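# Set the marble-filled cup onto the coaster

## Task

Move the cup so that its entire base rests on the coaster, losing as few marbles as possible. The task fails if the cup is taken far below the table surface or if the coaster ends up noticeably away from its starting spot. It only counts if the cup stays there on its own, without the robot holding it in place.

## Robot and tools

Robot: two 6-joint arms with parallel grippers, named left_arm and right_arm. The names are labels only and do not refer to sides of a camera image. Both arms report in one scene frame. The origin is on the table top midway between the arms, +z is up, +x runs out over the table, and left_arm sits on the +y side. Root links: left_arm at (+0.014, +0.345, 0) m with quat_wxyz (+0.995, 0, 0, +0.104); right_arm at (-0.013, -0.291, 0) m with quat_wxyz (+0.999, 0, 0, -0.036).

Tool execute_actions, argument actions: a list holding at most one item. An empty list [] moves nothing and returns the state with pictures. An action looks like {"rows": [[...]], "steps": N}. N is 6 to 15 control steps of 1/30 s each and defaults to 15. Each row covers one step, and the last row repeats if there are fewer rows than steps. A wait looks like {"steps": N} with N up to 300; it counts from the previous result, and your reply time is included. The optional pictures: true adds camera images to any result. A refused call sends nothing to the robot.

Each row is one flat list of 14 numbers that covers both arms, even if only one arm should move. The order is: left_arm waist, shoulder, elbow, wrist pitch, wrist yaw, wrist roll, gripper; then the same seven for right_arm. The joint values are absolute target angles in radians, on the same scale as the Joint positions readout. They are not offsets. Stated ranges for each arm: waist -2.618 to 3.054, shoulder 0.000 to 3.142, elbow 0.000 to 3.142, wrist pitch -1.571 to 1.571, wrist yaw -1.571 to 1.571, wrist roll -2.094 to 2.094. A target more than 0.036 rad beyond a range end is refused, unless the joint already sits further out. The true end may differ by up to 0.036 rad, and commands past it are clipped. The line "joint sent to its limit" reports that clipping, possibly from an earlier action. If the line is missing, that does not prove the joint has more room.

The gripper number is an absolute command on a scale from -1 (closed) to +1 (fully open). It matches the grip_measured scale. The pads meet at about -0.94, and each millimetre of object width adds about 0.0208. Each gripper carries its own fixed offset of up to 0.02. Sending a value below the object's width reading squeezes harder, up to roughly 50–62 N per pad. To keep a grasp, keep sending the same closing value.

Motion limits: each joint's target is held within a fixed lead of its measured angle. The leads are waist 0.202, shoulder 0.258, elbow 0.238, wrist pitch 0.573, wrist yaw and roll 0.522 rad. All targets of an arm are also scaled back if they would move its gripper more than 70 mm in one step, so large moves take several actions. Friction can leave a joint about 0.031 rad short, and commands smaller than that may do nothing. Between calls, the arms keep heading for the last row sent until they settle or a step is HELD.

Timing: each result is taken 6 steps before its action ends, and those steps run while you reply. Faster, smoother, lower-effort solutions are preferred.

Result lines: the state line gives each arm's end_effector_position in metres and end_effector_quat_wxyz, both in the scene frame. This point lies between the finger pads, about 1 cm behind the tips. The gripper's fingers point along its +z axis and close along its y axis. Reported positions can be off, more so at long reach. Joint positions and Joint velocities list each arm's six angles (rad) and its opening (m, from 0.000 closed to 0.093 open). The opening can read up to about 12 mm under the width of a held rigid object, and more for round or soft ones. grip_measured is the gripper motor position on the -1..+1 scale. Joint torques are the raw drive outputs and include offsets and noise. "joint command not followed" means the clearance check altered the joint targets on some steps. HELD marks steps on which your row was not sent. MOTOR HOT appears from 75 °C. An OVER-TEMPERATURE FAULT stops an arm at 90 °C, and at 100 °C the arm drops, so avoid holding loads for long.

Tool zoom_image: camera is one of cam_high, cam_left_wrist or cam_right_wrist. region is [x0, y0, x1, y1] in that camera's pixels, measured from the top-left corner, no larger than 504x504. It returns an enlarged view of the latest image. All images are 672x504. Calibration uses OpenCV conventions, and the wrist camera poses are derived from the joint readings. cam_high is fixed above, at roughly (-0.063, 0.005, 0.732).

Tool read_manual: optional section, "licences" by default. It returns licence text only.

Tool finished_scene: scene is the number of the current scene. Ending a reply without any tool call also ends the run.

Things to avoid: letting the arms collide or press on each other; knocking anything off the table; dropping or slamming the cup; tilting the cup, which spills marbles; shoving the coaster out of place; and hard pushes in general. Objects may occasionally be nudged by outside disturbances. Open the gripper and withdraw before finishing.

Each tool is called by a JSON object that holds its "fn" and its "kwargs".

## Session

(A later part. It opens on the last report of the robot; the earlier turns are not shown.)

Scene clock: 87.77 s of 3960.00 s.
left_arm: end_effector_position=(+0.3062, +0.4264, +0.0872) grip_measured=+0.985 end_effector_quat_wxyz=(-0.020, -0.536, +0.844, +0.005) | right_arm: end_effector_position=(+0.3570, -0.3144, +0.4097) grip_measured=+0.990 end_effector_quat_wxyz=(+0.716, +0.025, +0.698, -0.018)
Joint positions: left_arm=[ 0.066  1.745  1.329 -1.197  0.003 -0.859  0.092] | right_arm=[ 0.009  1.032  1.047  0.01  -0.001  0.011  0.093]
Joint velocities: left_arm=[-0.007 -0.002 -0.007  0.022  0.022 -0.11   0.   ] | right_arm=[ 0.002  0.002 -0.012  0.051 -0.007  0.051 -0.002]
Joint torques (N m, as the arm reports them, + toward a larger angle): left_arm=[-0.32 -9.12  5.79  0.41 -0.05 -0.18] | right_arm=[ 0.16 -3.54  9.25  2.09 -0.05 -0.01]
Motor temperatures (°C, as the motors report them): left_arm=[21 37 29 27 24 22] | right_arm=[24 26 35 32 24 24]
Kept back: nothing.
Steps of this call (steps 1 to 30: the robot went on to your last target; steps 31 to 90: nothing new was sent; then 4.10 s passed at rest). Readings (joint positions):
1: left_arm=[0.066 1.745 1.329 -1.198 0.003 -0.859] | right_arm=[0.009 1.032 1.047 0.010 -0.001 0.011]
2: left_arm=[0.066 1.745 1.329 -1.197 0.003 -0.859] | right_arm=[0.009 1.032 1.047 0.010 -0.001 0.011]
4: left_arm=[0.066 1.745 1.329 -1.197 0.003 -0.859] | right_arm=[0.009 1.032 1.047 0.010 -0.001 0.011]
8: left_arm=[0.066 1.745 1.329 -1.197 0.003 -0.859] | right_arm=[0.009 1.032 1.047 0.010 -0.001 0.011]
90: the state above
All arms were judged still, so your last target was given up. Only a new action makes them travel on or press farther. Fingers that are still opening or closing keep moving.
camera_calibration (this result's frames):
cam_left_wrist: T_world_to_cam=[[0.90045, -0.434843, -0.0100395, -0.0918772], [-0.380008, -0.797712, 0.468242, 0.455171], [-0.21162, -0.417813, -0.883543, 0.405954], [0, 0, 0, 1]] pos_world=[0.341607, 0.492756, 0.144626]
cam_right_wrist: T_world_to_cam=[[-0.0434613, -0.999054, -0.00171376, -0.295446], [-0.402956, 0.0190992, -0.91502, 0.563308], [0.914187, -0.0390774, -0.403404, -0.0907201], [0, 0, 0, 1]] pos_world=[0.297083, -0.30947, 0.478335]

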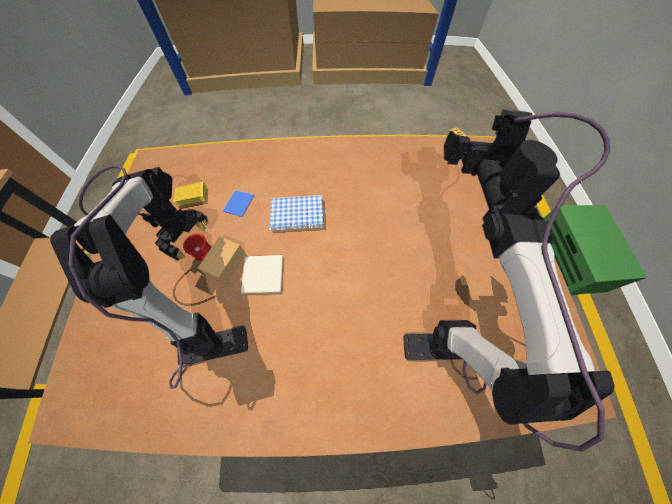

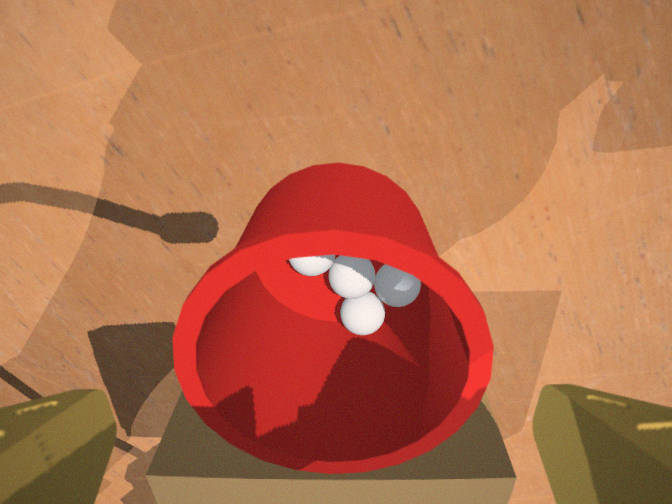

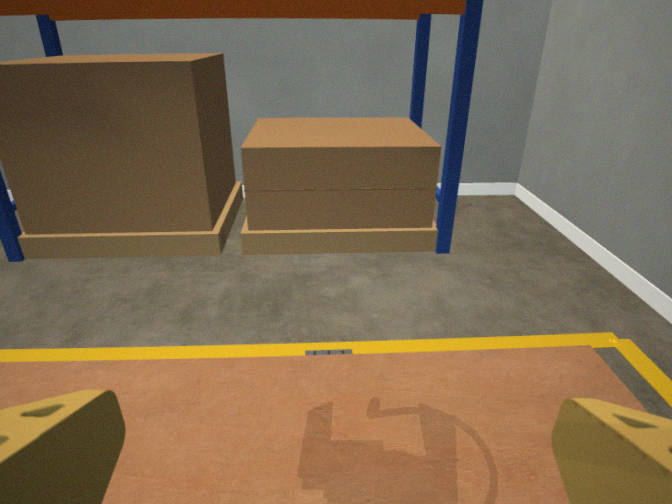

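{"fn": "execute_actions", "kwargs": {"actions": [{"rows":[[0.0565,1.725,1.309,-1.1862,-0.004,-0.867,1,0.009,1.032,1.047,0.01,-0.001,0.011,1],[0.056,1.725,1.3079,-1.1812,-0.004,-0.867,1,0.009,1.032,1.047,0.01,-0.001,0.011,1],[0.0555,1.725,1.3048,-1.1734,-0.004,-0.867,1,0.009,1.032,1.047,0.01,-0.001,0.011,1],[0.055,1.725,1.2998,-1.1631,-0.004,-0.867,1,0.009,1.032,1.047,0.01,-0.001,0.011,1],[0.0545,1.725,1.2932,-1.1508,-0.004,-0.867,1,0.009,1.032,1.047,0.01,-0.001,0.011,1],[0.054,1.725,1.2853,-1.1369,-0.004,-0.867,1,0.009,1.032,1.047,0.01,-0.001,0.011,1],[0.0535,1.725,1.2763,-1.1218,-0.004,-0.867,1,0.009,1.032,1.047,0.01,-0.001,0.011,1],[0.053,1.725,1.2663,-1.1058,-0.004,-0.867,1,0.009,1.032,1.047,0.01,-0.001,0.011,1],[0.053,1.725,1.2557,-1.0895,-0.004,-0.867,1,0.009,1.032,1.047,0.01,-0.001,0.011,1],[0.053,1.725,1.2446,-1.0732,-0.004,-0.867,1,0.009,1.032,1.047,0.01,-0.001,0.011,1],[0.053,1.725,1.2333,-1.0572,-0.004,-0.867,1,0.009,1.032,1.047,0.01,-0.001,0.011,1],[0.053,1.725,1.2219,-1.0421,-0.004,-0.867,1,0.009,1.032,1.047,0.01,-0.001,0.011,1],[0.053,1.725,1.2108,-1.0282,-0.004,-0.867,1,0.009,1.032,1.047,0.01,-0.001,0.011,1],[0.053,1.725,1.2002,-1.0159,-0.004,-0.867,1,0.009,1.032,1.047,0.01,-0.001,0.011,1],[0.053,1.725,1.1902,-1.0056,-0.004,-0.867,1,0.009,1.032,1.047,0.01,-0.001,0.011,1]],"steps":15}], "pictures": false}}

{"fn": "execute_actions", "kwargs": {"actions": [{"rows":[[0.053,1.725,1.1812,-0.9978,-0.004,-0.867,1,0.009,1.032,1.047,0.01,-0.001,0.011,1],[0.053,1.725,1.1733,-0.9928,-0.004,-0.867,1,0.009,1.032,1.047,0.01,-0.001,0.011,1],[0.053,1.725,1.1667,-0.991,-0.004,-0.867,1,0.009,1.032,1.047,0.01,-0.001,0.011,1],[0.053,1.725,1.1617,-0.991,-0.004,-0.867,1,0.009,1.032,1.047,0.01,-0.001,0.011,1],[0.053,1.725,1.1586,-0.991,-0.004,-0.867,1,0.009,1.032,1.047,0.01,-0.001,0.011,1],[0.053,1.725,1.1575,-0.991,-0.004,-0.867,0.92,0.009,1.032,1.047,0.01,-0.001,0.011,1],[0.053,1.725,1.1575,-0.991,-0.004,-0.867,0.84,0.009,1.032,1.047,0.01,-0.001,0.011,1],[0.053,1.725,1.1575,-0.991,-0.004,-0.867,0.78,0.009,1.032,1.047,0.01,-0.001,0.011,1],[0.053,1.725,1.1575,-0.991,-0.004,-0.867,0.74,0.009,1.032,1.047,0.01,-0.001,0.011,1],[0.053,1.725,1.1575,-0.991,-0.004,-0.867,0.71,0.009,1.032,1.047,0.01,-0.001,0.011,1],[0.053,1.725,1.1575,-0.991,-0.004,-0.867,0.68,0.009,1.032,1.047,0.01,-0.001,0.011,1],[0.053,1.725,1.1575,-0.991,-0.004,-0.867,0.65,0.009,1.032,1.047,0.01,-0.001,0.011,1],[0.053,1.725,1.1575,-0.991,-0.004,-0.867,0.62,0.009,1.032,1.047,0.01,-0.001,0.011,1],[0.053,1.725,1.161,-0.991,-0.004,-0.867,0.59,0.009,1.032,1.047,0.01,-0.001,0.011,1],[0.053,1.725,1.165,-0.991,-0.004,-0.867,0.56,0.009,1.032,1.047,0.01,-0.001,0.011,1]],"steps":15}], "pictures": false}}

{"fn": "execute_actions", "kwargs": {"actions": [{"rows":[[0.053,1.725,1.169,-0.994,-0.004,-0.867,0.53,0.009,1.032,1.047,0.01,-0.001,0.011,1],[0.053,1.725,1.173,-0.997,-0.004,-0.867,0.5,0.009,1.032,1.047,0.01,-0.001,0.011,1],[0.053,1.725,1.177,-1.001,-0.004,-0.867,0.47,0.009,1.032,1.047,0.01,-0.001,0.011,1],[0.053,1.725,1.181,-1.0077,-0.004,-0.867,0.47,0.009,1.032,1.047,0.01,-0.001,0.011,1],[0.053,1.7246,1.1865,-1.0177,-0.004,-0.867,0.47,0.009,1.032,1.047,0.01,-0.001,0.011,1],[0.053,1.7234,1.1962,-1.0316,-0.004,-0.867,0.47,0.009,1.032,1.047,0.01,-0.001,0.011,1],[0.053,1.7215,1.2093,-1.047,-0.004,-0.867,0.47,0.009,1.032,1.047,0.01,-0.001,0.011,1],[0.053,1.719,1.2243,-1.0645,-0.004,-0.867,0.47,0.009,1.032,1.047,0.01,-0.001,0.011,1],[0.053,1.716,1.2407,-1.0845,-0.004,-0.867,0.47,0.009,1.032,1.047,0.01,-0.001,0.011,1],[0.053,1.7126,1.2573,-1.1064,-0.004,-0.867,0.47,0.009,1.032,1.047,0.01,-0.001,0.011,1],[0.053,1.7088,1.2755,-1.1299,-0.004,-0.867,0.47,0.009,1.032,1.047,0.01,-0.001,0.011,1],[0.053,1.7048,1.2949,-1.1544,-0.004,-0.867,0.47,0.009,1.032,1.047,0.01,-0.001,0.011,1],[0.053,1.7006,1.3152,-1.1794,-0.004,-0.867,0.47,0.009,1.032,1.047,0.01,-0.001,0.011,1],[0.053,1.6963,1.3359,-1.2043,-0.004,-0.867,0.47,0.009,1.032,1.047,0.01,-0.001,0.011,1],[0.053,1.692,1.3565,-1.2288,-0.004,-0.867,0.47,0.009,1.032,1.047,0.01,-0.001,0.011,1]],"steps":15}], "pictures": true}}

{"fn": "execute_actions", "kwargs": {"actions": [{"rows":[[0.053,1.6878,1.3768,-1.2523,-0.004,-0.867,0.47,0.009,1.032,1.047,0.01,-0.001,0.011,1],[0.0504,1.6832,1.3957,-1.2742,-0.004,-0.867,0.47,0.009,1.032,1.047,0.01,-0.001,0.011,1],[0.0429,1.6779,1.4123,-1.2942,-0.004,-0.867,0.47,0.009,1.032,1.047,0.01,-0.001,0.011,1],[0.0307,1.6719,1.4263,-1.3117,-0.004,-0.867,0.47,0.009,1.032,1.047,0.01,-0.001,0.011,1],[0.0143,1.6654,1.4372,-1.3261,-0.004,-0.867,0.47,0.009,1.032,1.047,0.01,-0.001,0.011,1],[-0.006,1.6586,1.4449,-1.337,-0.004,-0.867,0.47,0.009,1.032,1.047,0.01,-0.001,0.011,1],[-0.0299,1.6517,1.449,-1.344,-0.004,-0.867,0.47,0.009,1.032,1.047,0.01,-0.001,0.011,1],[-0.0569,1.6448,1.442,-1.3464,-0.004,-0.867,0.47,0.009,1.032,1.047,0.01,-0.001,0.011,1],[-0.0868,1.6381,1.4317,-1.3464,-0.004,-0.867,0.47,0.009,1.032,1.047,0.01,-0.001,0.011,1],[-0.1192,1.6313,1.4179,-1.3464,-0.004,-0.867,0.47,0.009,1.032,1.047,0.01,-0.001,0.011,1],[-0.1536,1.624,1.4036,-1.3464,-0.004,-0.867,0.47,0.009,1.032,1.047,0.01,-0.001,0.011,1],[-0.1899,1.6163,1.3899,-1.3464,-0.004,-0.867,0.47,0.009,1.032,1.047,0.01,-0.001,0.011,1],[-0.2275,1.6084,1.375,-1.3464,-0.004,-0.867,0.47,0.009,1.032,1.047,0.01,-0.001,0.011,1],[-0.2663,1.6002,1.3668,-1.3464,-0.004,-0.867,0.47,0.009,1.032,1.047,0.01,-0.001,0.011,1],[-0.3057,1.5919,1.3585,-1.3464,-0.004,-0.867,0.47,0.009,1.032,1.047,0.01,-0.001,0.011,1]],"steps":15}], "pictures": false}}

{"fn": "execute_actions", "kwargs": {"actions": [{"rows":[[-0.3455,1.5835,1.3501,-1.3424,-0.004,-0.867,0.47,0.009,1.032,1.047,0.01,-0.001,0.011,1],[-0.3853,1.5751,1.3417,-1.3384,-0.004,-0.867,0.47,0.009,1.032,1.047,0.01,-0.001,0.011,1],[-0.4247,1.5667,1.3333,-1.3344,-0.004,-0.867,0.47,0.009,1.032,1.047,0.01,-0.001,0.011,1],[-0.4635,1.5585,1.3251,-1.3314,-0.004,-0.867,0.47,0.009,1.032,1.047,0.01,-0.001,0.011,1],[-0.5011,1.5506,1.3172,-1.3248,-0.004,-0.867,0.47,0.009,1.032,1.047,0.01,-0.001,0.011,1],[-0.5374,1.5429,1.3095,-1.3176,-0.004,-0.867,0.47,0.009,1.032,1.047,0.01,-0.001,0.011,1],[-0.5719,1.5357,1.2997,-1.3061,-0.004,-0.867,0.47,0.009,1.032,1.047,0.01,-0.001,0.011,1],[-0.6042,1.5288,1.2856,-1.2912,-0.004,-0.867,0.47,0.009,1.032,1.047,0.01,-0.001,0.011,1],[-0.6341,1.5225,1.2679,-1.2733,-0.004,-0.867,0.47,0.009,1.032,1.047,0.01,-0.001,0.011,1],[-0.6611,1.5168,1.2472,-1.253,-0.004,-0.867,0.47,0.009,1.032,1.047,0.01,-0.001,0.011,1],[-0.685,1.5118,1.2243,-1.231,-0.004,-0.867,0.47,0.009,1.032,1.047,0.01,-0.001,0.011,1],[-0.7053,1.5075,1.1997,-1.2077,-0.004,-0.867,0.47,0.009,1.032,1.047,0.01,-0.001,0.011,1],[-0.7217,1.504,1.1742,-1.1839,-0.004,-0.867,0.47,0.009,1.032,1.047,0.01,-0.001,0.011,1],[-0.7339,1.5014,1.1484,-1.1601,-0.004,-0.867,0.47,0.009,1.032,1.047,0.01,-0.001,0.011,1],[-0.7414,1.4999,1.123,-1.1369,-0.004,-0.867,0.47,0.009,1.032,1.047,0.01,-0.001,0.011,1]],"steps":15}], "pictures": false}}

{"fn": "execute_actions", "kwargs": {"actions": [{"rows":[[-0.744,1.4993,1.0986,-1.1149,-0.004,-0.867,0.47,0.009,1.032,1.047,0.01,-0.001,0.011,1],[-0.744,1.4993,1.0754,-1.0946,-0.004,-0.867,0.47,0.009,1.032,1.047,0.01,-0.001,0.011,1],[-0.744,1.4993,1.0534,-1.0767,-0.004,-0.867,0.47,0.009,1.032,1.047,0.01,-0.001,0.011,1],[-0.744,1.4993,1.0331,-1.0618,-0.004,-0.867,0.47,0.009,1.032,1.047,0.01,-0.001,0.011,1],[-0.744,1.4993,1.0152,-1.0504,-0.004,-0.867,0.47,0.009,1.032,1.047,0.01,-0.001,0.011,1],[-0.744,1.4993,1.0003,-1.0431,-0.004,-0.867,0.47,0.009,1.032,1.047,0.01,-0.001,0.011,1],[-0.744,1.4993,0.9889,-1.0381,-0.004,-0.867,0.47,0.009,1.032,1.047,0.01,-0.001,0.011,1],[-0.744,1.4993,0.9816,-1.0331,-0.004,-0.867,0.47,0.009,1.032,1.047,0.01,-0.001,0.011,1],[-0.744,1.4993,0.9766,-1.0281,-0.004,-0.867,0.47,0.009,1.032,1.047,0.01,-0.001,0.011,1],[-0.744,1.4993,0.9716,-1.0231,-0.004,-0.867,0.47,0.009,1.032,1.047,0.01,-0.001,0.011,1],[-0.744,1.4993,0.9666,-1.0181,-0.004,-0.867,0.47,0.009,1.032,1.047,0.01,-0.001,0.011,1],[-0.744,1.4993,0.9616,-1.0156,-0.004,-0.867,0.47,0.009,1.032,1.047,0.01,-0.001,0.011,1],[-0.744,1.4993,0.9566,-1.0156,-0.004,-0.867,0.47,0.009,1.032,1.047,0.01,-0.001,0.011,1],[-0.744,1.4993,0.9516,-1.0156,-0.004,-0.867,0.47,0.009,1.032,1.047,0.01,-0.001,0.011,1],[-0.744,1.4993,0.9466,-1.0156,-0.004,-0.867,0.47,0.009,1.032,1.047,0.01,-0.001,0.011,1]],"steps":15}], "pictures": true}}

{"fn": "execute_actions", "kwargs": {"actions": [{"rows":[[-0.744,1.4993,0.9416,-1.0156,-0.004,-0.867,0.47,0.009,1.032,1.047,0.01,-0.001,0.011,1],[-0.744,1.4993,0.9416,-1.0156,-0.004,-0.867,0.47,0.009,1.032,1.047,0.01,-0.001,0.011,1],[-0.744,1.4993,0.9416,-1.0156,-0.004,-0.867,0.52,0.009,1.032,1.047,0.01,-0.001,0.011,1],[-0.744,1.4993,0.9464,-1.0156,-0.004,-0.867,0.58,0.009,1.032,1.047,0.01,-0.001,0.011,1],[-0.744,1.4993,0.9512,-1.0156,-0.004,-0.867,0.65,0.009,1.032,1.047,0.01,-0.001,0.011,1],[-0.744,1.4993,0.956,-1.0186,-0.004,-0.867,0.72,0.009,1.032,1.047,0.01,-0.001,0.011,1],[-0.744,1.4993,0.9608,-1.0216,-0.004,-0.867,0.8,0.009,1.032,1.047,0.01,-0.001,0.011,1],[-0.744,1.4993,0.9656,-1.0246,-0.004,-0.867,0.88,0.009,1.032,1.047,0.01,-0.001,0.011,1],[-0.744,1.4993,0.9704,-1.0291,-0.004,-0.867,0.95,0.009,1.032,1.047,0.01,-0.001,0.011,1],[-0.744,1.4993,0.975,-1.0365,-0.004,-0.867,1,0.009,1.032,1.047,0.01,-0.001,0.011,1],[-0.744,1.499,0.9803,-1.0463,-0.004,-0.867,1,0.009,1.032,1.047,0.01,-0.001,0.011,1],[-0.744,1.4982,0.9879,-1.0564,-0.004,-0.867,1,0.009,1.032,1.047,0.01,-0.001,0.011,1],[-0.744,1.4969,0.9974,-1.0674,-0.004,-0.867,1,0.009,1.032,1.047,0.01,-0.001,0.011,1],[-0.744,1.4952,1.0088,-1.0799,-0.004,-0.867,1,0.009,1.032,1.047,0.01,-0.001,0.011,1],[-0.744,1.4931,1.0206,-1.0937,-0.004,-0.867,1,0.009,1.032,1.047,0.01,-0.001,0.011,1]],"steps":15}], "pictures": false}}

{"fn": "execute_actions", "kwargs": {"actions": [{"rows":[[-0.744,1.4907,1.0308,-1.1084,-0.004,-0.867,1,0.009,1.032,1.047,0.01,-0.001,0.011,1],[-0.744,1.4881,1.0419,-1.1238,-0.004,-0.867,1,0.009,1.032,1.047,0.01,-0.001,0.011,1],[-0.744,1.4853,1.0539,-1.1395,-0.004,-0.867,1,0.009,1.032,1.047,0.01,-0.001,0.011,1],[-0.744,1.4823,1.0663,-1.1551,-0.004,-0.867,1,0.009,1.032,1.047,0.01,-0.001,0.011,1],[-0.744,1.4794,1.079,-1.1705,-0.004,-0.867,1,0.009,1.032,1.047,0.01,-0.001,0.011,1],[-0.744,1.4764,1.0917,-1.1852,-0.004,-0.867,1,0.009,1.032,1.047,0.01,-0.001,0.011,1],[-0.744,1.4734,1.1041,-1.199,-0.004,-0.867,1,0.009,1.032,1.047,0.01,-0.001,0.011,1],[-0.744,1.4706,1.1161,-1.2115,-0.004,-0.867,1,0.009,1.032,1.047,0.01,-0.001,0.011,1],[-0.744,1.468,1.1272,-1.2225,-0.004,-0.867,1,0.009,1.032,1.047,0.01,-0.001,0.011,1],[-0.744,1.4656,1.1374,-1.2316,-0.004,-0.867,1,0.009,1.032,1.047,0.01,-0.001,0.011,1],[-0.744,1.4636,1.1462,-1.2384,-0.004,-0.867,1,0.009,1.032,1.047,0.01,-0.001,0.011,1],[-0.744,1.4618,1.1536,-1.2428,-0.004,-0.867,1,0.009,1.032,1.047,0.01,-0.001,0.011,1],[-0.744,1.4605,1.1592,-1.2443,-0.004,-0.867,1,0.009,1.032,1.047,0.01,-0.001,0.011,1],[-0.744,1.4597,1.1627,-1.2443,-0.004,-0.867,1,0.009,1.032,1.047,0.01,-0.001,0.011,1],[-0.744,1.4594,1.1639,-1.2443,-0.004,-0.867,1,0.009,1.032,1.047,0.01,-0.001,0.011,1]],"steps":15}], "pictures": false}}

{"fn": "execute_actions", "kwargs": {"actions": [{"steps":10}], "pictures": true}}

Scene clock: 133.00 s of 3960.00 s.
left_arm: end_effector_position=(+0.3095, +0.4273, +0.0807) grip_measured=+0.985 end_effector_quat_wxyz=(-0.008, -0.537, +0.844, +0.001) | right_arm: end_effector_position=(+0.3570, -0.3144, +0.4097) grip_measured=+0.990 end_effector_quat_wxyz=(+0.716, +0.025, +0.698, -0.018)
Joint positions: left_arm=[ 0.066  1.738  1.296 -1.144  0.003 -0.859  0.092] | right_arm=[ 0.009  1.032  1.047  0.01  -0.001  0.011  0.093]
Joint velocities: left_arm=[ 0.007 -0.017 -0.281  0.359 -0.007  0.037  0.001] | right_arm=[-0.012 -0.002  0.007  0.007 -0.007 -0.022 -0.   ]
Joint torques (N m, as the arm reports them, + toward a larger angle): left_arm=[-0.59 -8.62  5.6   0.42 -0.06 -0.17] | right_arm=[ 0.11 -3.52  9.26  2.09 -0.04  0.  ]
Motor temperatures (°C, as the motors report them): left_arm=[21 39 29 26 24 22] | right_arm=[24 26 37 34 24 24]
Steps of this call (steps 1 to 90: nothing new was sent; then 41.93 s passed at rest; steps 91 to 99: the first 9 steps of this action). Readings (joint positions):
91: left_arm=[0.066 1.745 1.329 -1.196 0.003 -0.859] | right_arm=[0.009 1.032 1.047 0.010 -0.001 0.011]
92: left_arm=[0.066 1.745 1.329 -1.195 0.003 -0.859] | right_arm=[0.009 1.032 1.047 0.010 -0.001 0.011]
94: left_arm=[0.066 1.745 1.329 -1.190 0.003 -0.859] | right_arm=[0.009 1.032 1.047 0.010 -0.001 0.011]
98: left_arm=[0.066 1.739 1.305 -1.155 0.003 -0.859] | right_arm=[0.009 1.032 1.047 0.010 -0.001 0.011]
99: the state above

Scene clock: 133.50 s of 3960.00 s.
left_arm: end_effector_position=(+0.3056, +0.4262, +0.0520) grip_measured=+0.761 end_effector_quat_wxyz=(-0.001, -0.537, +0.844, -0.001) | right_arm: end_effector_position=(+0.3570, -0.3144, +0.4097) grip_measured=+0.990 end_effector_quat_wxyz=(+0.716, +0.025, +0.698, -0.018)
Joint positions: left_arm=[ 0.066  1.738  1.178 -1.011  0.003 -0.859  0.082] | right_arm=[ 0.009  1.032  1.047  0.01  -0.001  0.011  0.093]
Joint velocities: left_arm=[-0.012  0.017 -0.007  0.066 -0.007  0.022 -0.04 ] | right_arm=[ 0.022 -0.017 -0.012  0.037  0.037 -0.095 -0.002]
Joint torques (N m, as the arm reports them, + toward a larger angle): left_arm=[-0.59 -8.49  5.66  0.52 -0.06 -0.18] | right_arm=[ 0.15 -3.51  9.23  2.08 -0.05 -0.01]
Motor temperatures (°C, as the motors report them): left_arm=[21 39 29 26 24 22] | right_arm=[24 26 37 34 24 24]
Steps of this call (steps 1 to 6: the last 6 steps of your previous action; steps 7 to 15: the first 9 steps of this action). Readings (joint positions):
7: left_arm=[0.066 1.738 1.218 -1.054 0.003 -0.859] | right_arm=[0.009 1.032 1.047 0.010 -0.001 0.011]
8: left_arm=[0.066 1.738 1.208 -1.043 0.003 -0.859] | right_arm=[0.009 1.032 1.047 0.010 -0.001 0.011]
10: left_arm=[0.066 1.738 1.192 -1.028 0.003 -0.859] | right_arm=[0.009 1.032 1.047 0.010 -0.001 0.011]
14: left_arm=[0.066 1.738 1.178 -1.013 0.003 -0.859] | right_arm=[0.009 1.032 1.047 0.010 -0.001 0.011]
15: the state above

Scene clock: 134.00 s of 3960.00 s.
left_arm: end_effector_position=(+0.3071, +0.4259, +0.0570) grip_measured=+0.479 end_effector_quat_wxyz=(-0.001, -0.535, +0.845, -0.000) | right_arm: end_effector_position=(+0.3570, -0.3144, +0.4097) grip_measured=+0.990 end_effector_quat_wxyz=(+0.716, +0.025, +0.698, -0.018)
Joint positions: left_arm=[ 0.063  1.738  1.199 -1.033  0.001 -0.859  0.068] | right_arm=[ 0.009  1.032  1.047  0.01  -0.001  0.011  0.093]
Joint velocities: left_arm=[-0.007 -0.007  0.354 -0.374 -0.022  0.007 -0.   ] | right_arm=[ 0.017  0.022  0.007  0.022 -0.037 -0.022  0.001]
Joint torques (N m, as the arm reports them, + toward a larger angle): left_arm=[-0.33 -9.17  9.17  0.47 -0.04 -0.17] | right_arm=[ 0.17 -3.52  9.28  2.08 -0.04  0.01]
Motor temperatures (°C, as the motors report them): left_arm=[21 39 29 26 24 22] | right_arm=[24 26 37 34 24 24]
Steps of this call (steps 1 to 6: the last 6 steps of your previous action; steps 7 to 15: the first 9 steps of this action). Readings (joint positions):
7: left_arm=[0.066 1.738 1.178 -1.001 0.002 -0.859] | right_arm=[0.009 1.032 1.047 0.010 -0.001 0.011]
8: left_arm=[0.065 1.738 1.178 -1.000 0.001 -0.859] | right_arm=[0.009 1.032 1.047 0.010 -0.001 0.011]
10: left_arm=[0.064 1.738 1.178 -1.000 0.001 -0.859] | right_arm=[0.009 1.032 1.047 0.010 -0.001 0.011]
14: left_arm=[0.063 1.738 1.188 -1.020 0.001 -0.859] | right_arm=[0.009 1.032 1.047 0.010 -0.001 0.011]
15: the state above
camera_calibration (this result's frames):
cam_left_wrist: T_world_to_cam=[[0.898769, -0.438023, 0.0187074, -0.0929439], [-0.400139, -0.802103, 0.443305, 0.478705], [-0.179172, -0.405914, -0.896176, 0.364926], [0, 0, 0, 1]] pos_world=[0.340468, 0.491388, 0.116564]
cam_right_wrist: T_world_to_cam=[[-0.0434613, -0.999054, -0.00171376, -0.295446], [-0.402956, 0.0190992, -0.91502, 0.563308], [0.914187, -0.0390774, -0.403404, -0.0907201], [0, 0, 0, 1]] pos_world=[0.297083, -0.30947, 0.478335]

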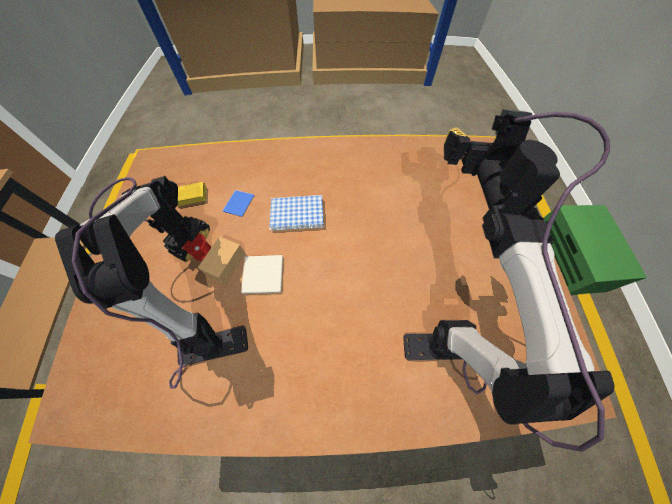

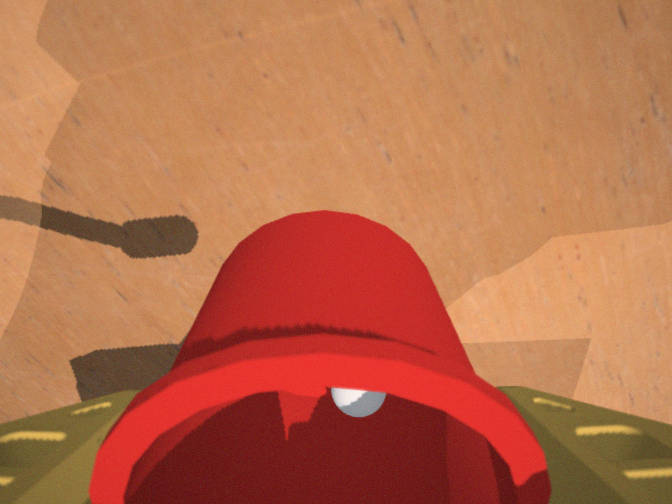

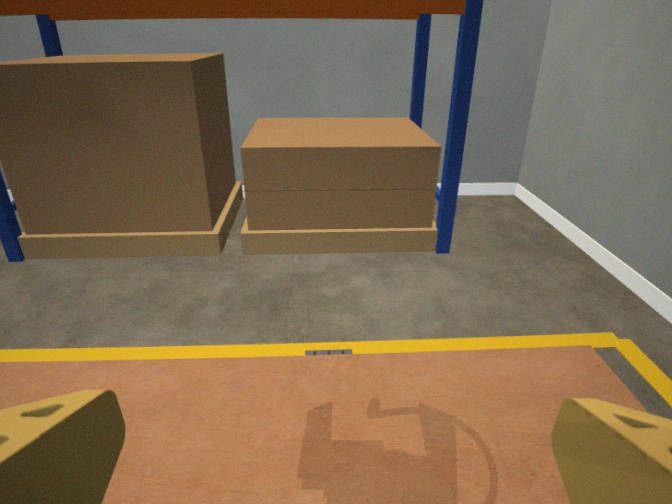

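Scene clock: 134.50 s of 3960.00 s.
left_arm: end_effector_position=(+0.3186, +0.4014, +0.1376) grip_measured=+0.479 end_effector_quat_wxyz=(+0.029, -0.497, +0.867, -0.007) | right_arm: end_effector_position=(+0.3570, -0.3144, +0.4097) grip_measured=+0.990 end_effector_quat_wxyz=(+0.716, +0.025, +0.698, -0.018)
Joint positions: left_arm=[-0.026  1.661  1.433 -1.284 -0.005 -0.859  0.068] | right_arm=[ 0.009  1.032  1.047  0.01  -0.001  0.011  0.093]
Joint velocities: left_arm=[-0.774 -0.212 -0.017 -0.286  0.022 -0.022 -0.001] | right_arm=[ 0.012 -0.012 -0.012  0.037  0.007 -0.066 -0.   ]
Joint torques (N m, as the arm reports them, + toward a larger angle): left_arm=[-0.61 -7.87  7.72  0.36  0.04 -0.16] | right_arm=[ 0.12 -3.5   9.19  2.07 -0.05 -0.02]
Motor temperatures (°C, as the motors report them): left_arm=[21 39 30 26 24 22] | right_arm=[24 26 37 34 24 24]
Steps of this call (steps 1 to 6: the last 6 steps of your previous action; steps 7 to 15: the first 9 steps of this action). Readings (joint positions):
7: left_arm=[0.063 1.718 1.329 -1.153 0.001 -0.859] | right_arm=[0.009 1.032 1.047 0.010 -0.001 0.011]
8: left_arm=[0.063 1.711 1.350 -1.174 0.001 -0.859] | right_arm=[0.009 1.032 1.047 0.010 -0.001 0.011]
10: left_arm=[0.058 1.698 1.389 -1.213 -0.000 -0.859] | right_arm=[0.009 1.032 1.047 0.010 -0.001 0.011]
14: left_arm=[-0.000 1.669 1.433 -1.274 -0.005 -0.859] | right_arm=[0.009 1.032 1.047 0.010 -0.001 0.011]
15: the state above

Scene clock: 135.00 s of 3960.00 s.
left_arm: end_effector_position=(+0.2685, +0.2458, +0.1355) grip_measured=+0.479 end_effector_quat_wxyz=(+0.011, -0.242, +0.970, -0.006) | right_arm: end_effector_position=(+0.3570, -0.3144, +0.4097) grip_measured=+0.990 end_effector_quat_wxyz=(+0.716, +0.025, +0.698, -0.018)
Joint positions: left_arm=[-0.579  1.552  1.313 -1.306 -0.002 -0.859  0.068] | right_arm=[ 0.009  1.032  1.047  0.01  -0.001  0.011  0.093]
Joint velocities: left_arm=[-0.916 -0.271 -0.364  0.315  0.007 -0.037 -0.   ] | right_arm=[-0.002 -0.002 -0.002  0.022 -0.007 -0.037  0.001]
Joint torques (N m, as the arm reports them, + toward a larger angle): left_arm=[ 0.39 -7.17  5.69  0.43 -0.01 -0.17] | right_arm=[ 0.06 -3.56  9.24  2.08 -0.06 -0.02]
Motor temperatures (°C, as the motors report them): left_arm=[21 39 30 26 24 22] | right_arm=[24 26 37 34 24 24]
Steps of this call (steps 1 to 6: the last 6 steps of your previous action; steps 7 to 15: the first 9 steps of this action). Readings (joint positions):
7: left_arm=[-0.274 1.616 1.386 -1.317 -0.006 -0.859] | right_arm=[0.009 1.032 1.047 0.010 -0.001 0.011]
8: left_arm=[-0.314 1.610 1.376 -1.319 -0.005 -0.859] | right_arm=[0.009 1.032 1.047 0.010 -0.001 0.011]
10: left_arm=[-0.394 1.595 1.357 -1.319 -0.005 -0.859] | right_arm=[0.009 1.032 1.047 0.010 -0.001 0.011]
14: left_arm=[-0.545 1.561 1.325 -1.314 -0.003 -0.859] | right_arm=[0.009 1.032 1.047 0.010 -0.001 0.011]
15: the state above

Scene clock: 135.50 s of 3960.00 s.
left_arm: end_effector_position=(+0.2231, +0.2218, +0.0670) grip_measured=+0.479 end_effector_quat_wxyz=(-0.009, -0.164, +0.986, +0.008) | right_arm: end_effector_position=(+0.3570, -0.3144, +0.4097) grip_measured=+0.990 end_effector_quat_wxyz=(+0.716, +0.025, +0.698, -0.018)
Joint positions: left_arm=[-0.738  1.516  1.004 -1.082 -0.    -0.859  0.068] | right_arm=[ 0.009  1.032  1.047  0.01  -0.001  0.011  0.093]
Joint velocities: left_arm=[-0.012 -0.012 -0.252  0.198 -0.051  0.037  0.   ] | right_arm=[-0.012 -0.017  0.002 -0.037 -0.007 -0.022  0.   ]
Joint torques (N m, as the arm reports them, + toward a larger angle): left_arm=[-0.05 -6.8   6.4   0.55 -0.03 -0.17] | right_arm=[ 0.07 -3.53  9.22  2.09 -0.06 -0.01]
Motor temperatures (°C, as the motors report them): left_arm=[21 39 30 26 24 22] | right_arm=[24 26 37 34 24 24]
Steps of this call (steps 1 to 6: the last 6 steps of your previous action; steps 7 to 15: the first 9 steps of this action). Readings (joint positions):
7: left_arm=[-0.730 1.516 1.161 -1.199 -0.000 -0.859] | right_arm=[0.009 1.032 1.047 0.010 -0.001 0.011]
8: left_arm=[-0.736 1.516 1.135 -1.180 -0.000 -0.859] | right_arm=[0.009 1.032 1.047 0.010 -0.001 0.011]
10: left_arm=[-0.738 1.516 1.086 -1.144 -0.000 -0.859] | right_arm=[0.009 1.032 1.047 0.010 -0.001 0.011]
14: left_arm=[-0.738 1.516 1.014 -1.091 -0.000 -0.859] | right_arm=[0.009 1.032 1.047 0.010 -0.001 0.011]
15: the state above
camera_calibration (this result's frames):
cam_left_wrist: T_world_to_cam=[[0.312175, -0.950023, 0.00164822, 0.138548], [-0.845995, -0.277201, 0.45547, 0.259232], [-0.43225, -0.143581, -0.89025, 0.273903], [0, 0, 0, 1]] pos_world=[0.294452, 0.24281, 0.125541]
cam_right_wrist: T_world_to_cam=[[-0.0434613, -0.999054, -0.00171376, -0.295446], [-0.402956, 0.0190992, -0.91502, 0.563308], [0.914187, -0.0390774, -0.403404, -0.0907201], [0, 0, 0, 1]] pos_world=[0.297083, -0.30947, 0.478335]

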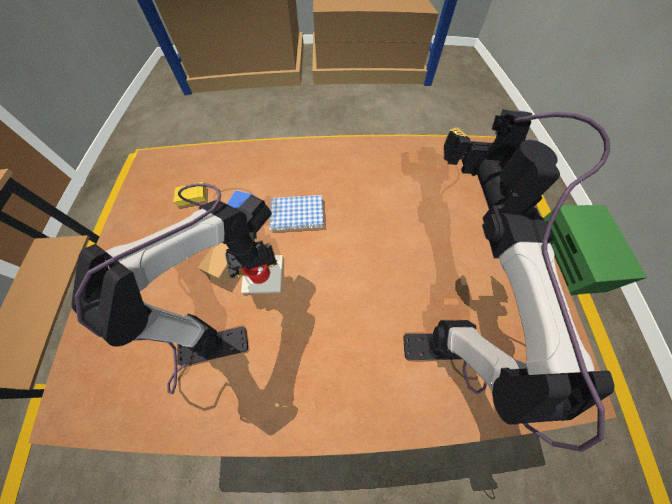

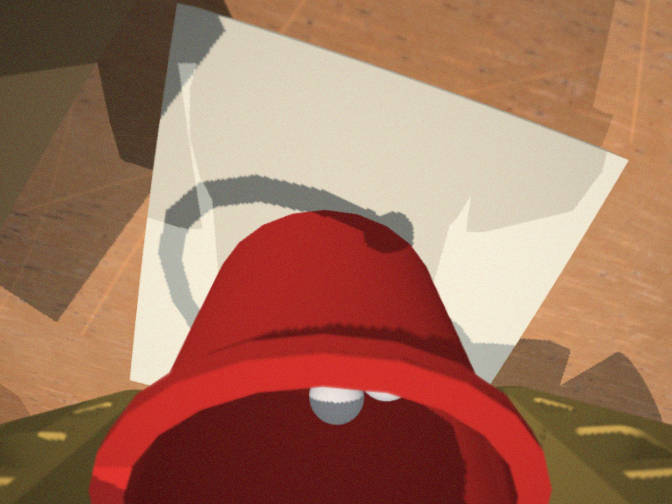

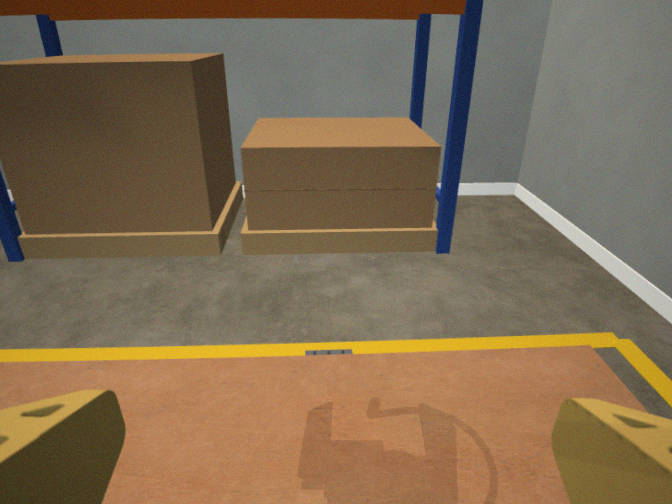

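Scene clock: 136.00 s of 3960.00 s.
left_arm: end_effector_position=(+0.2263, +0.2200, +0.0634) grip_measured=+0.917 end_effector_quat_wxyz=(+0.005, -0.164, +0.986, -0.004) | right_arm: end_effector_position=(+0.3570, -0.3144, +0.4097) grip_measured=+0.990 end_effector_quat_wxyz=(+0.716, +0.025, +0.698, -0.018)
Joint positions: left_arm=[-0.738  1.501  0.976 -1.033 -0.    -0.859  0.089] | right_arm=[ 0.009  1.032  1.047  0.01  -0.001  0.011  0.093]
Joint velocities: left_arm=[ 0.002 -0.002  0.017 -0.051 -0.037 -0.051  0.066] | right_arm=[-0.002  0.012 -0.002  0.022 -0.037  0.037  0.   ]
Joint torques (N m, as the arm reports them, + toward a larger angle): left_arm=[-0.1  -5.7   6.98  0.49 -0.03 -0.15] | right_arm=[ 0.09 -3.48  9.24  2.07 -0.06 -0.01]
Motor temperatures (°C, as the motors report them): left_arm=[21 39 30 26 24 22] | right_arm=[24 26 37 35 24 24]
Steps of this call (steps 1 to 6: the last 6 steps of your previous action; steps 7 to 15: the first 9 steps of this action). Readings (joint positions):
7: left_arm=[-0.738 1.505 0.983 -1.045 0.000 -0.859] | right_arm=[0.009 1.032 1.047 0.010 -0.001 0.011]
8: left_arm=[-0.738 1.503 0.980 -1.043 0.000 -0.859] | right_arm=[0.009 1.032 1.047 0.010 -0.001 0.011]
10: left_arm=[-0.738 1.501 0.979 -1.041 -0.000 -0.859] | right_arm=[0.009 1.032 1.047 0.010 -0.001 0.011]
14: left_arm=[-0.738 1.501 0.976 -1.033 -0.000 -0.859] | right_arm=[0.009 1.032 1.047 0.010 -0.001 0.011]
15: the state above

Scene clock: 136.50 s of 3960.00 s.
left_arm: end_effector_position=(+0.2313, +0.2170, +0.0945) grip_measured=+0.983 end_effector_quat_wxyz=(+0.006, -0.164, +0.986, -0.004) | right_arm: end_effector_position=(+0.3570, -0.3144, +0.4097) grip_measured=+0.990 end_effector_quat_wxyz=(+0.716, +0.025, +0.698, -0.018)
Joint positions: left_arm=[-0.738  1.494  1.095 -1.158 -0.    -0.859  0.092] | right_arm=[ 0.009  1.032  1.047  0.01  -0.001  0.011  0.093]
Joint velocities: left_arm=[-0.017 -0.115  0.335 -0.432 -0.066 -0.037  0.   ] | right_arm=[ 0.022 -0.002  0.012  0.051 -0.11   0.051  0.   ]
Joint torques (N m, as the arm reports them, + toward a larger angle): left_arm=[-0.08 -6.98  8.65  0.37 -0.02 -0.16] | right_arm=[ 0.13 -3.57  9.22  2.08 -0.04 -0.01]
Motor temperatures (°C, as the motors report them): left_arm=[21 39 30 26 24 22] | right_arm=[24 26 37 35 24 24]
Steps of this call (steps 1 to 6: the last 6 steps of your previous action; steps 7 to 15: the first 9 steps of this action). Readings (joint positions):
7: left_arm=[-0.738 1.501 0.997 -1.065 -0.000 -0.859] | right_arm=[0.009 1.032 1.047 0.010 -0.001 0.011]
8: left_arm=[-0.738 1.501 1.009 -1.074 -0.000 -0.859] | right_arm=[0.009 1.032 1.047 0.010 -0.001 0.011]
10: left_arm=[-0.738 1.501 1.034 -1.096 -0.000 -0.859] | right_arm=[0.009 1.032 1.047 0.010 -0.001 0.011]
14: left_arm=[-0.738 1.498 1.083 -1.145 -0.000 -0.859] | right_arm=[0.009 1.032 1.047 0.010 -0.001 0.011]
15: the state above

Scene clock: 136.83 s of 3960.00 s.
left_arm: end_effector_position=(+0.2316, +0.2168, +0.1139) grip_measured=+0.983 end_effector_quat_wxyz=(+0.011, -0.164, +0.986, -0.009) | right_arm: end_effector_position=(+0.3570, -0.3144, +0.4097) grip_measured=+0.990 end_effector_quat_wxyz=(+0.716, +0.025, +0.698, -0.018)
Joint positions: left_arm=[-0.738  1.473  1.154 -1.223 -0.    -0.859  0.092] | right_arm=[ 0.009  1.032  1.047  0.01  -0.001  0.011  0.093]
Joint velocities: left_arm=[-0.012 -0.007 -0.012 -0.095 -0.037 -0.037 -0.001] | right_arm=[ 0.002  0.017 -0.017 -0.007  0.022 -0.037 -0.001]
Joint torques (N m, as the arm reports them, + toward a larger angle): left_arm=[-0.1  -6.46  8.63  0.39 -0.02 -0.16] | right_arm=[ 0.17 -3.57  9.21  2.08 -0.06  0.  ]
Motor temperatures (°C, as the motors report them): left_arm=[21 39 30 26 24 22] | right_arm=[24 26 37 35 24 24]
Kept back: nothing.
Steps of this call (steps 1 to 6: the last 6 steps of your previous action; steps 7 to 10: the robot went on to your last target). Readings (joint positions):
1: left_arm=[-0.738 1.490 1.107 -1.170 -0.000 -0.859] | right_arm=[0.009 1.032 1.047 0.010 -0.001 0.011]
2: left_arm=[-0.738 1.486 1.118 -1.181 -0.000 -0.859] | right_arm=[0.009 1.032 1.047 0.010 -0.001 0.011]
4: left_arm=[-0.738 1.479 1.137 -1.199 -0.000 -0.859] | right_arm=[0.009 1.032 1.047 0.010 -0.001 0.011]
8: left_arm=[-0.738 1.473 1.154 -1.217 -0.000 -0.859] | right_arm=[0.009 1.032 1.047 0.010 -0.001 0.011]
10: the state above
camera_calibration (this result's frames):
cam_left_wrist: T_world_to_cam=[[0.311231, -0.94947, 0.0405255, 0.1268], [-0.865687, -0.265658, 0.424278, 0.249276], [-0.392073, -0.167131, -0.904625, 0.315994], [0, 0, 0, 1]] pos_world=[0.300224, 0.239427, 0.174955]
cam_right_wrist: T_world_to_cam=[[-0.0434613, -0.999054, -0.00171376, -0.295446], [-0.402956, 0.0190992, -0.91502, 0.563308], [0.914187, -0.0390774, -0.403404, -0.0907201], [0, 0, 0, 1]] pos_world=[0.297083, -0.30947, 0.478335]

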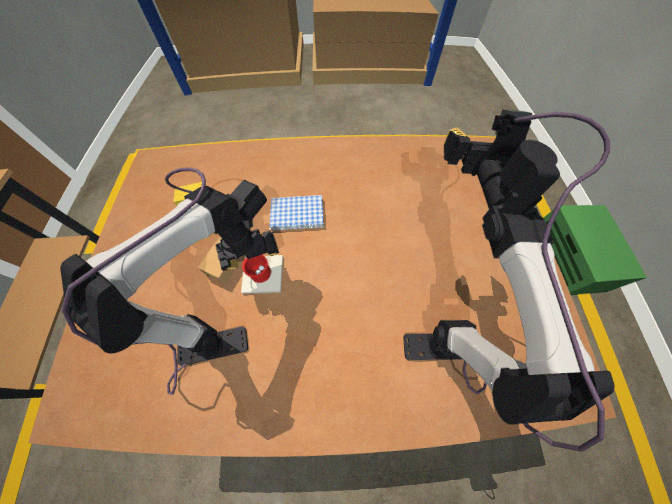

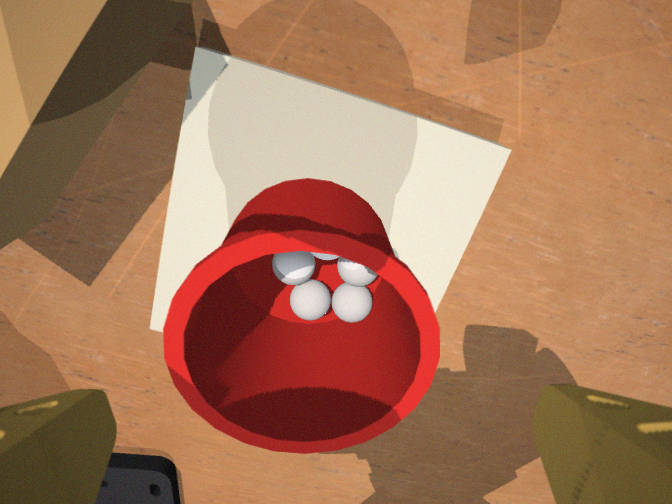

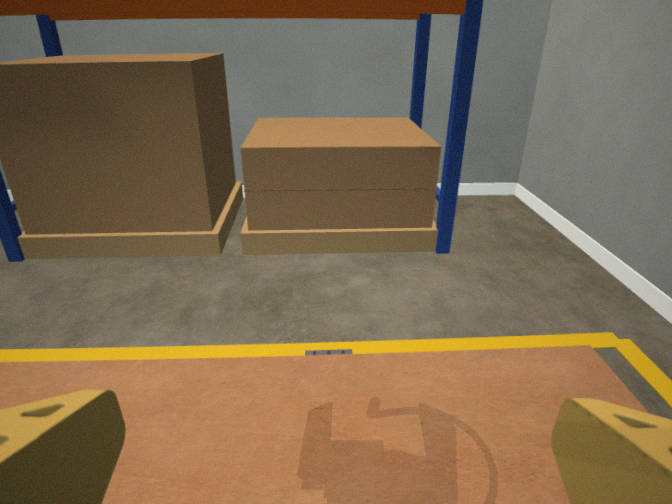

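{"fn": "zoom_image", "kwargs": {"camera": "cam_high", "region": [222, 236, 302, 312]}}

{"fn": "execute_actions", "kwargs": {"actions": []}}

Region (222, 236, 302, 312) of cam_high's 672x504 image, scaled by 6.300, with more detail than that image has; it fills the top 479 rows of this view, and the rest is white.

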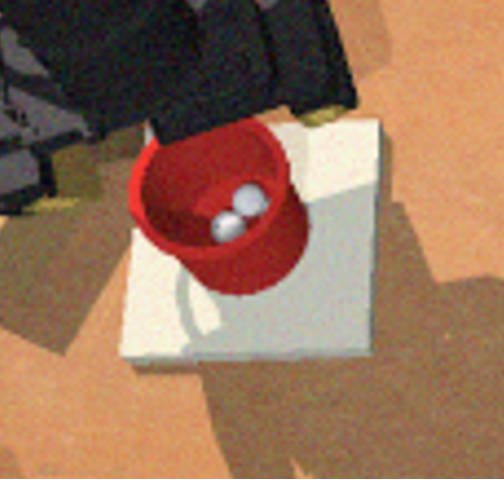

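Scene clock: 137.57 s of 3960.00 s.
left_arm: end_effector_position=(+0.2293, +0.2182, +0.1138) grip_measured=+0.983 end_effector_quat_wxyz=(+0.007, -0.164, +0.986, -0.006) | right_arm: end_effector_position=(+0.3570, -0.3144, +0.4097) grip_measured=+0.990 end_effector_quat_wxyz=(+0.716, +0.025, +0.698, -0.018)
Joint positions: left_arm=[-0.738  1.473  1.154 -1.233 -0.    -0.859  0.092] | right_arm=[ 0.009  1.032  1.047  0.01  -0.001  0.011  0.093]
Joint velocities: left_arm=[ 0.007 -0.022  0.002  0.007 -0.037 -0.051 -0.   ] | right_arm=[ 0.022 -0.012 -0.007  0.007  0.037  0.007  0.001]
Joint torques (N m, as the arm reports them, + toward a larger angle): left_arm=[-0.09 -6.46  8.61  0.35 -0.03 -0.16] | right_arm=[ 0.16 -3.56  9.23  2.07 -0.06  0.  ]
Motor temperatures (°C, as the motors report them): left_arm=[21 39 30 26 24 22] | right_arm=[24 26 37 35 24 24]
Kept back: nothing.
Steps of this call (steps 1 to 22: the robot went on to your last target). Readings (joint positions):
1: left_arm=[-0.738 1.473 1.154 -1.225 -0.000 -0.859] | right_arm=[0.009 1.032 1.047 0.010 -0.001 0.011]
2: left_arm=[-0.738 1.473 1.154 -1.227 -0.000 -0.859] | right_arm=[0.009 1.032 1.047 0.010 -0.001 0.011]
4: left_arm=[-0.738 1.473 1.154 -1.229 -0.000 -0.859] | right_arm=[0.009 1.032 1.047 0.010 -0.001 0.011]
8: left_arm=[-0.738 1.473 1.154 -1.232 -0.000 -0.859] | right_arm=[0.009 1.032 1.047 0.010 -0.001 0.011]
22: the state above
camera_calibration (this result's frames):
cam_left_wrist: T_world_to_cam=[[0.311567, -0.949667, 0.0325268, 0.129616], [-0.861747, -0.267968, 0.430796, 0.246574], [-0.400397, -0.162252, -0.901863, 0.315813], [0, 0, 0, 1]] pos_world=[0.298551, 0.240408, 0.174381]
cam_right_wrist: T_world_to_cam=[[-0.0434613, -0.999054, -0.00171376, -0.295446], [-0.402956, 0.0190992, -0.91502, 0.563308], [0.914187, -0.0390774, -0.403404, -0.0907201], [0, 0, 0, 1]] pos_world=[0.297083, -0.30947, 0.478335]

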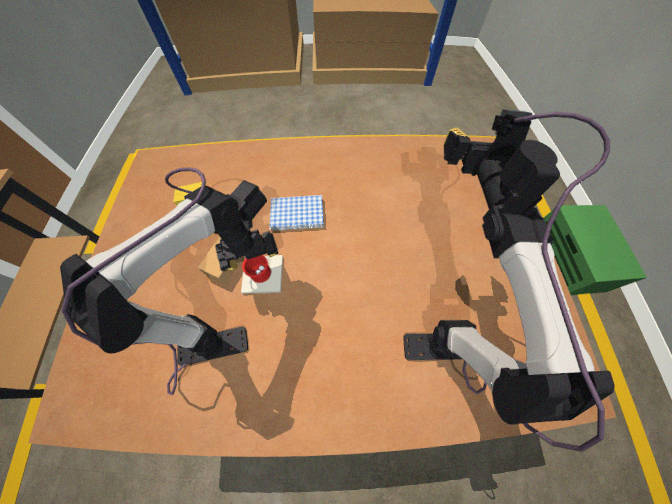

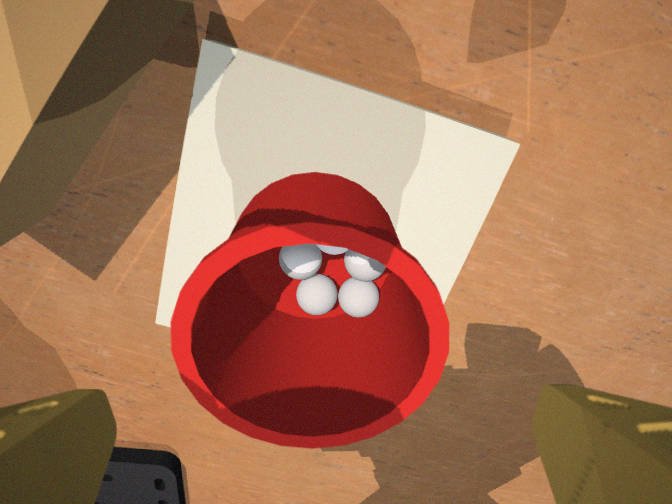

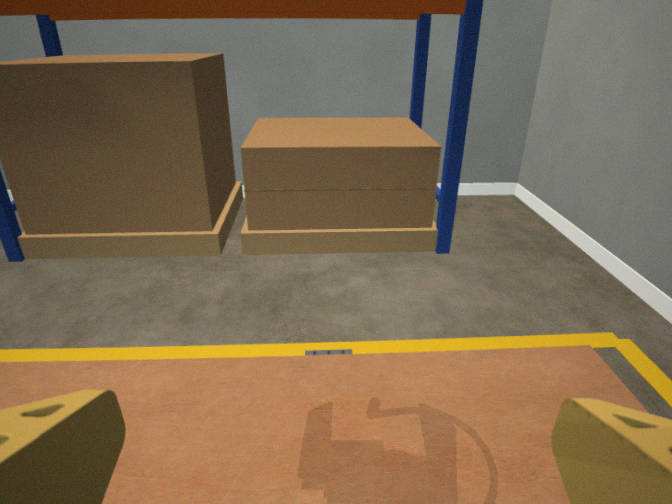

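The cup's base is inside all four coaster edges, the marbles are still in the cup, the coaster looks unmoved and the gripper is clear. I'm ending the scene.

{"fn": "finished_scene", "kwargs": {"scene": 2}}

The scene is finished: the task was done.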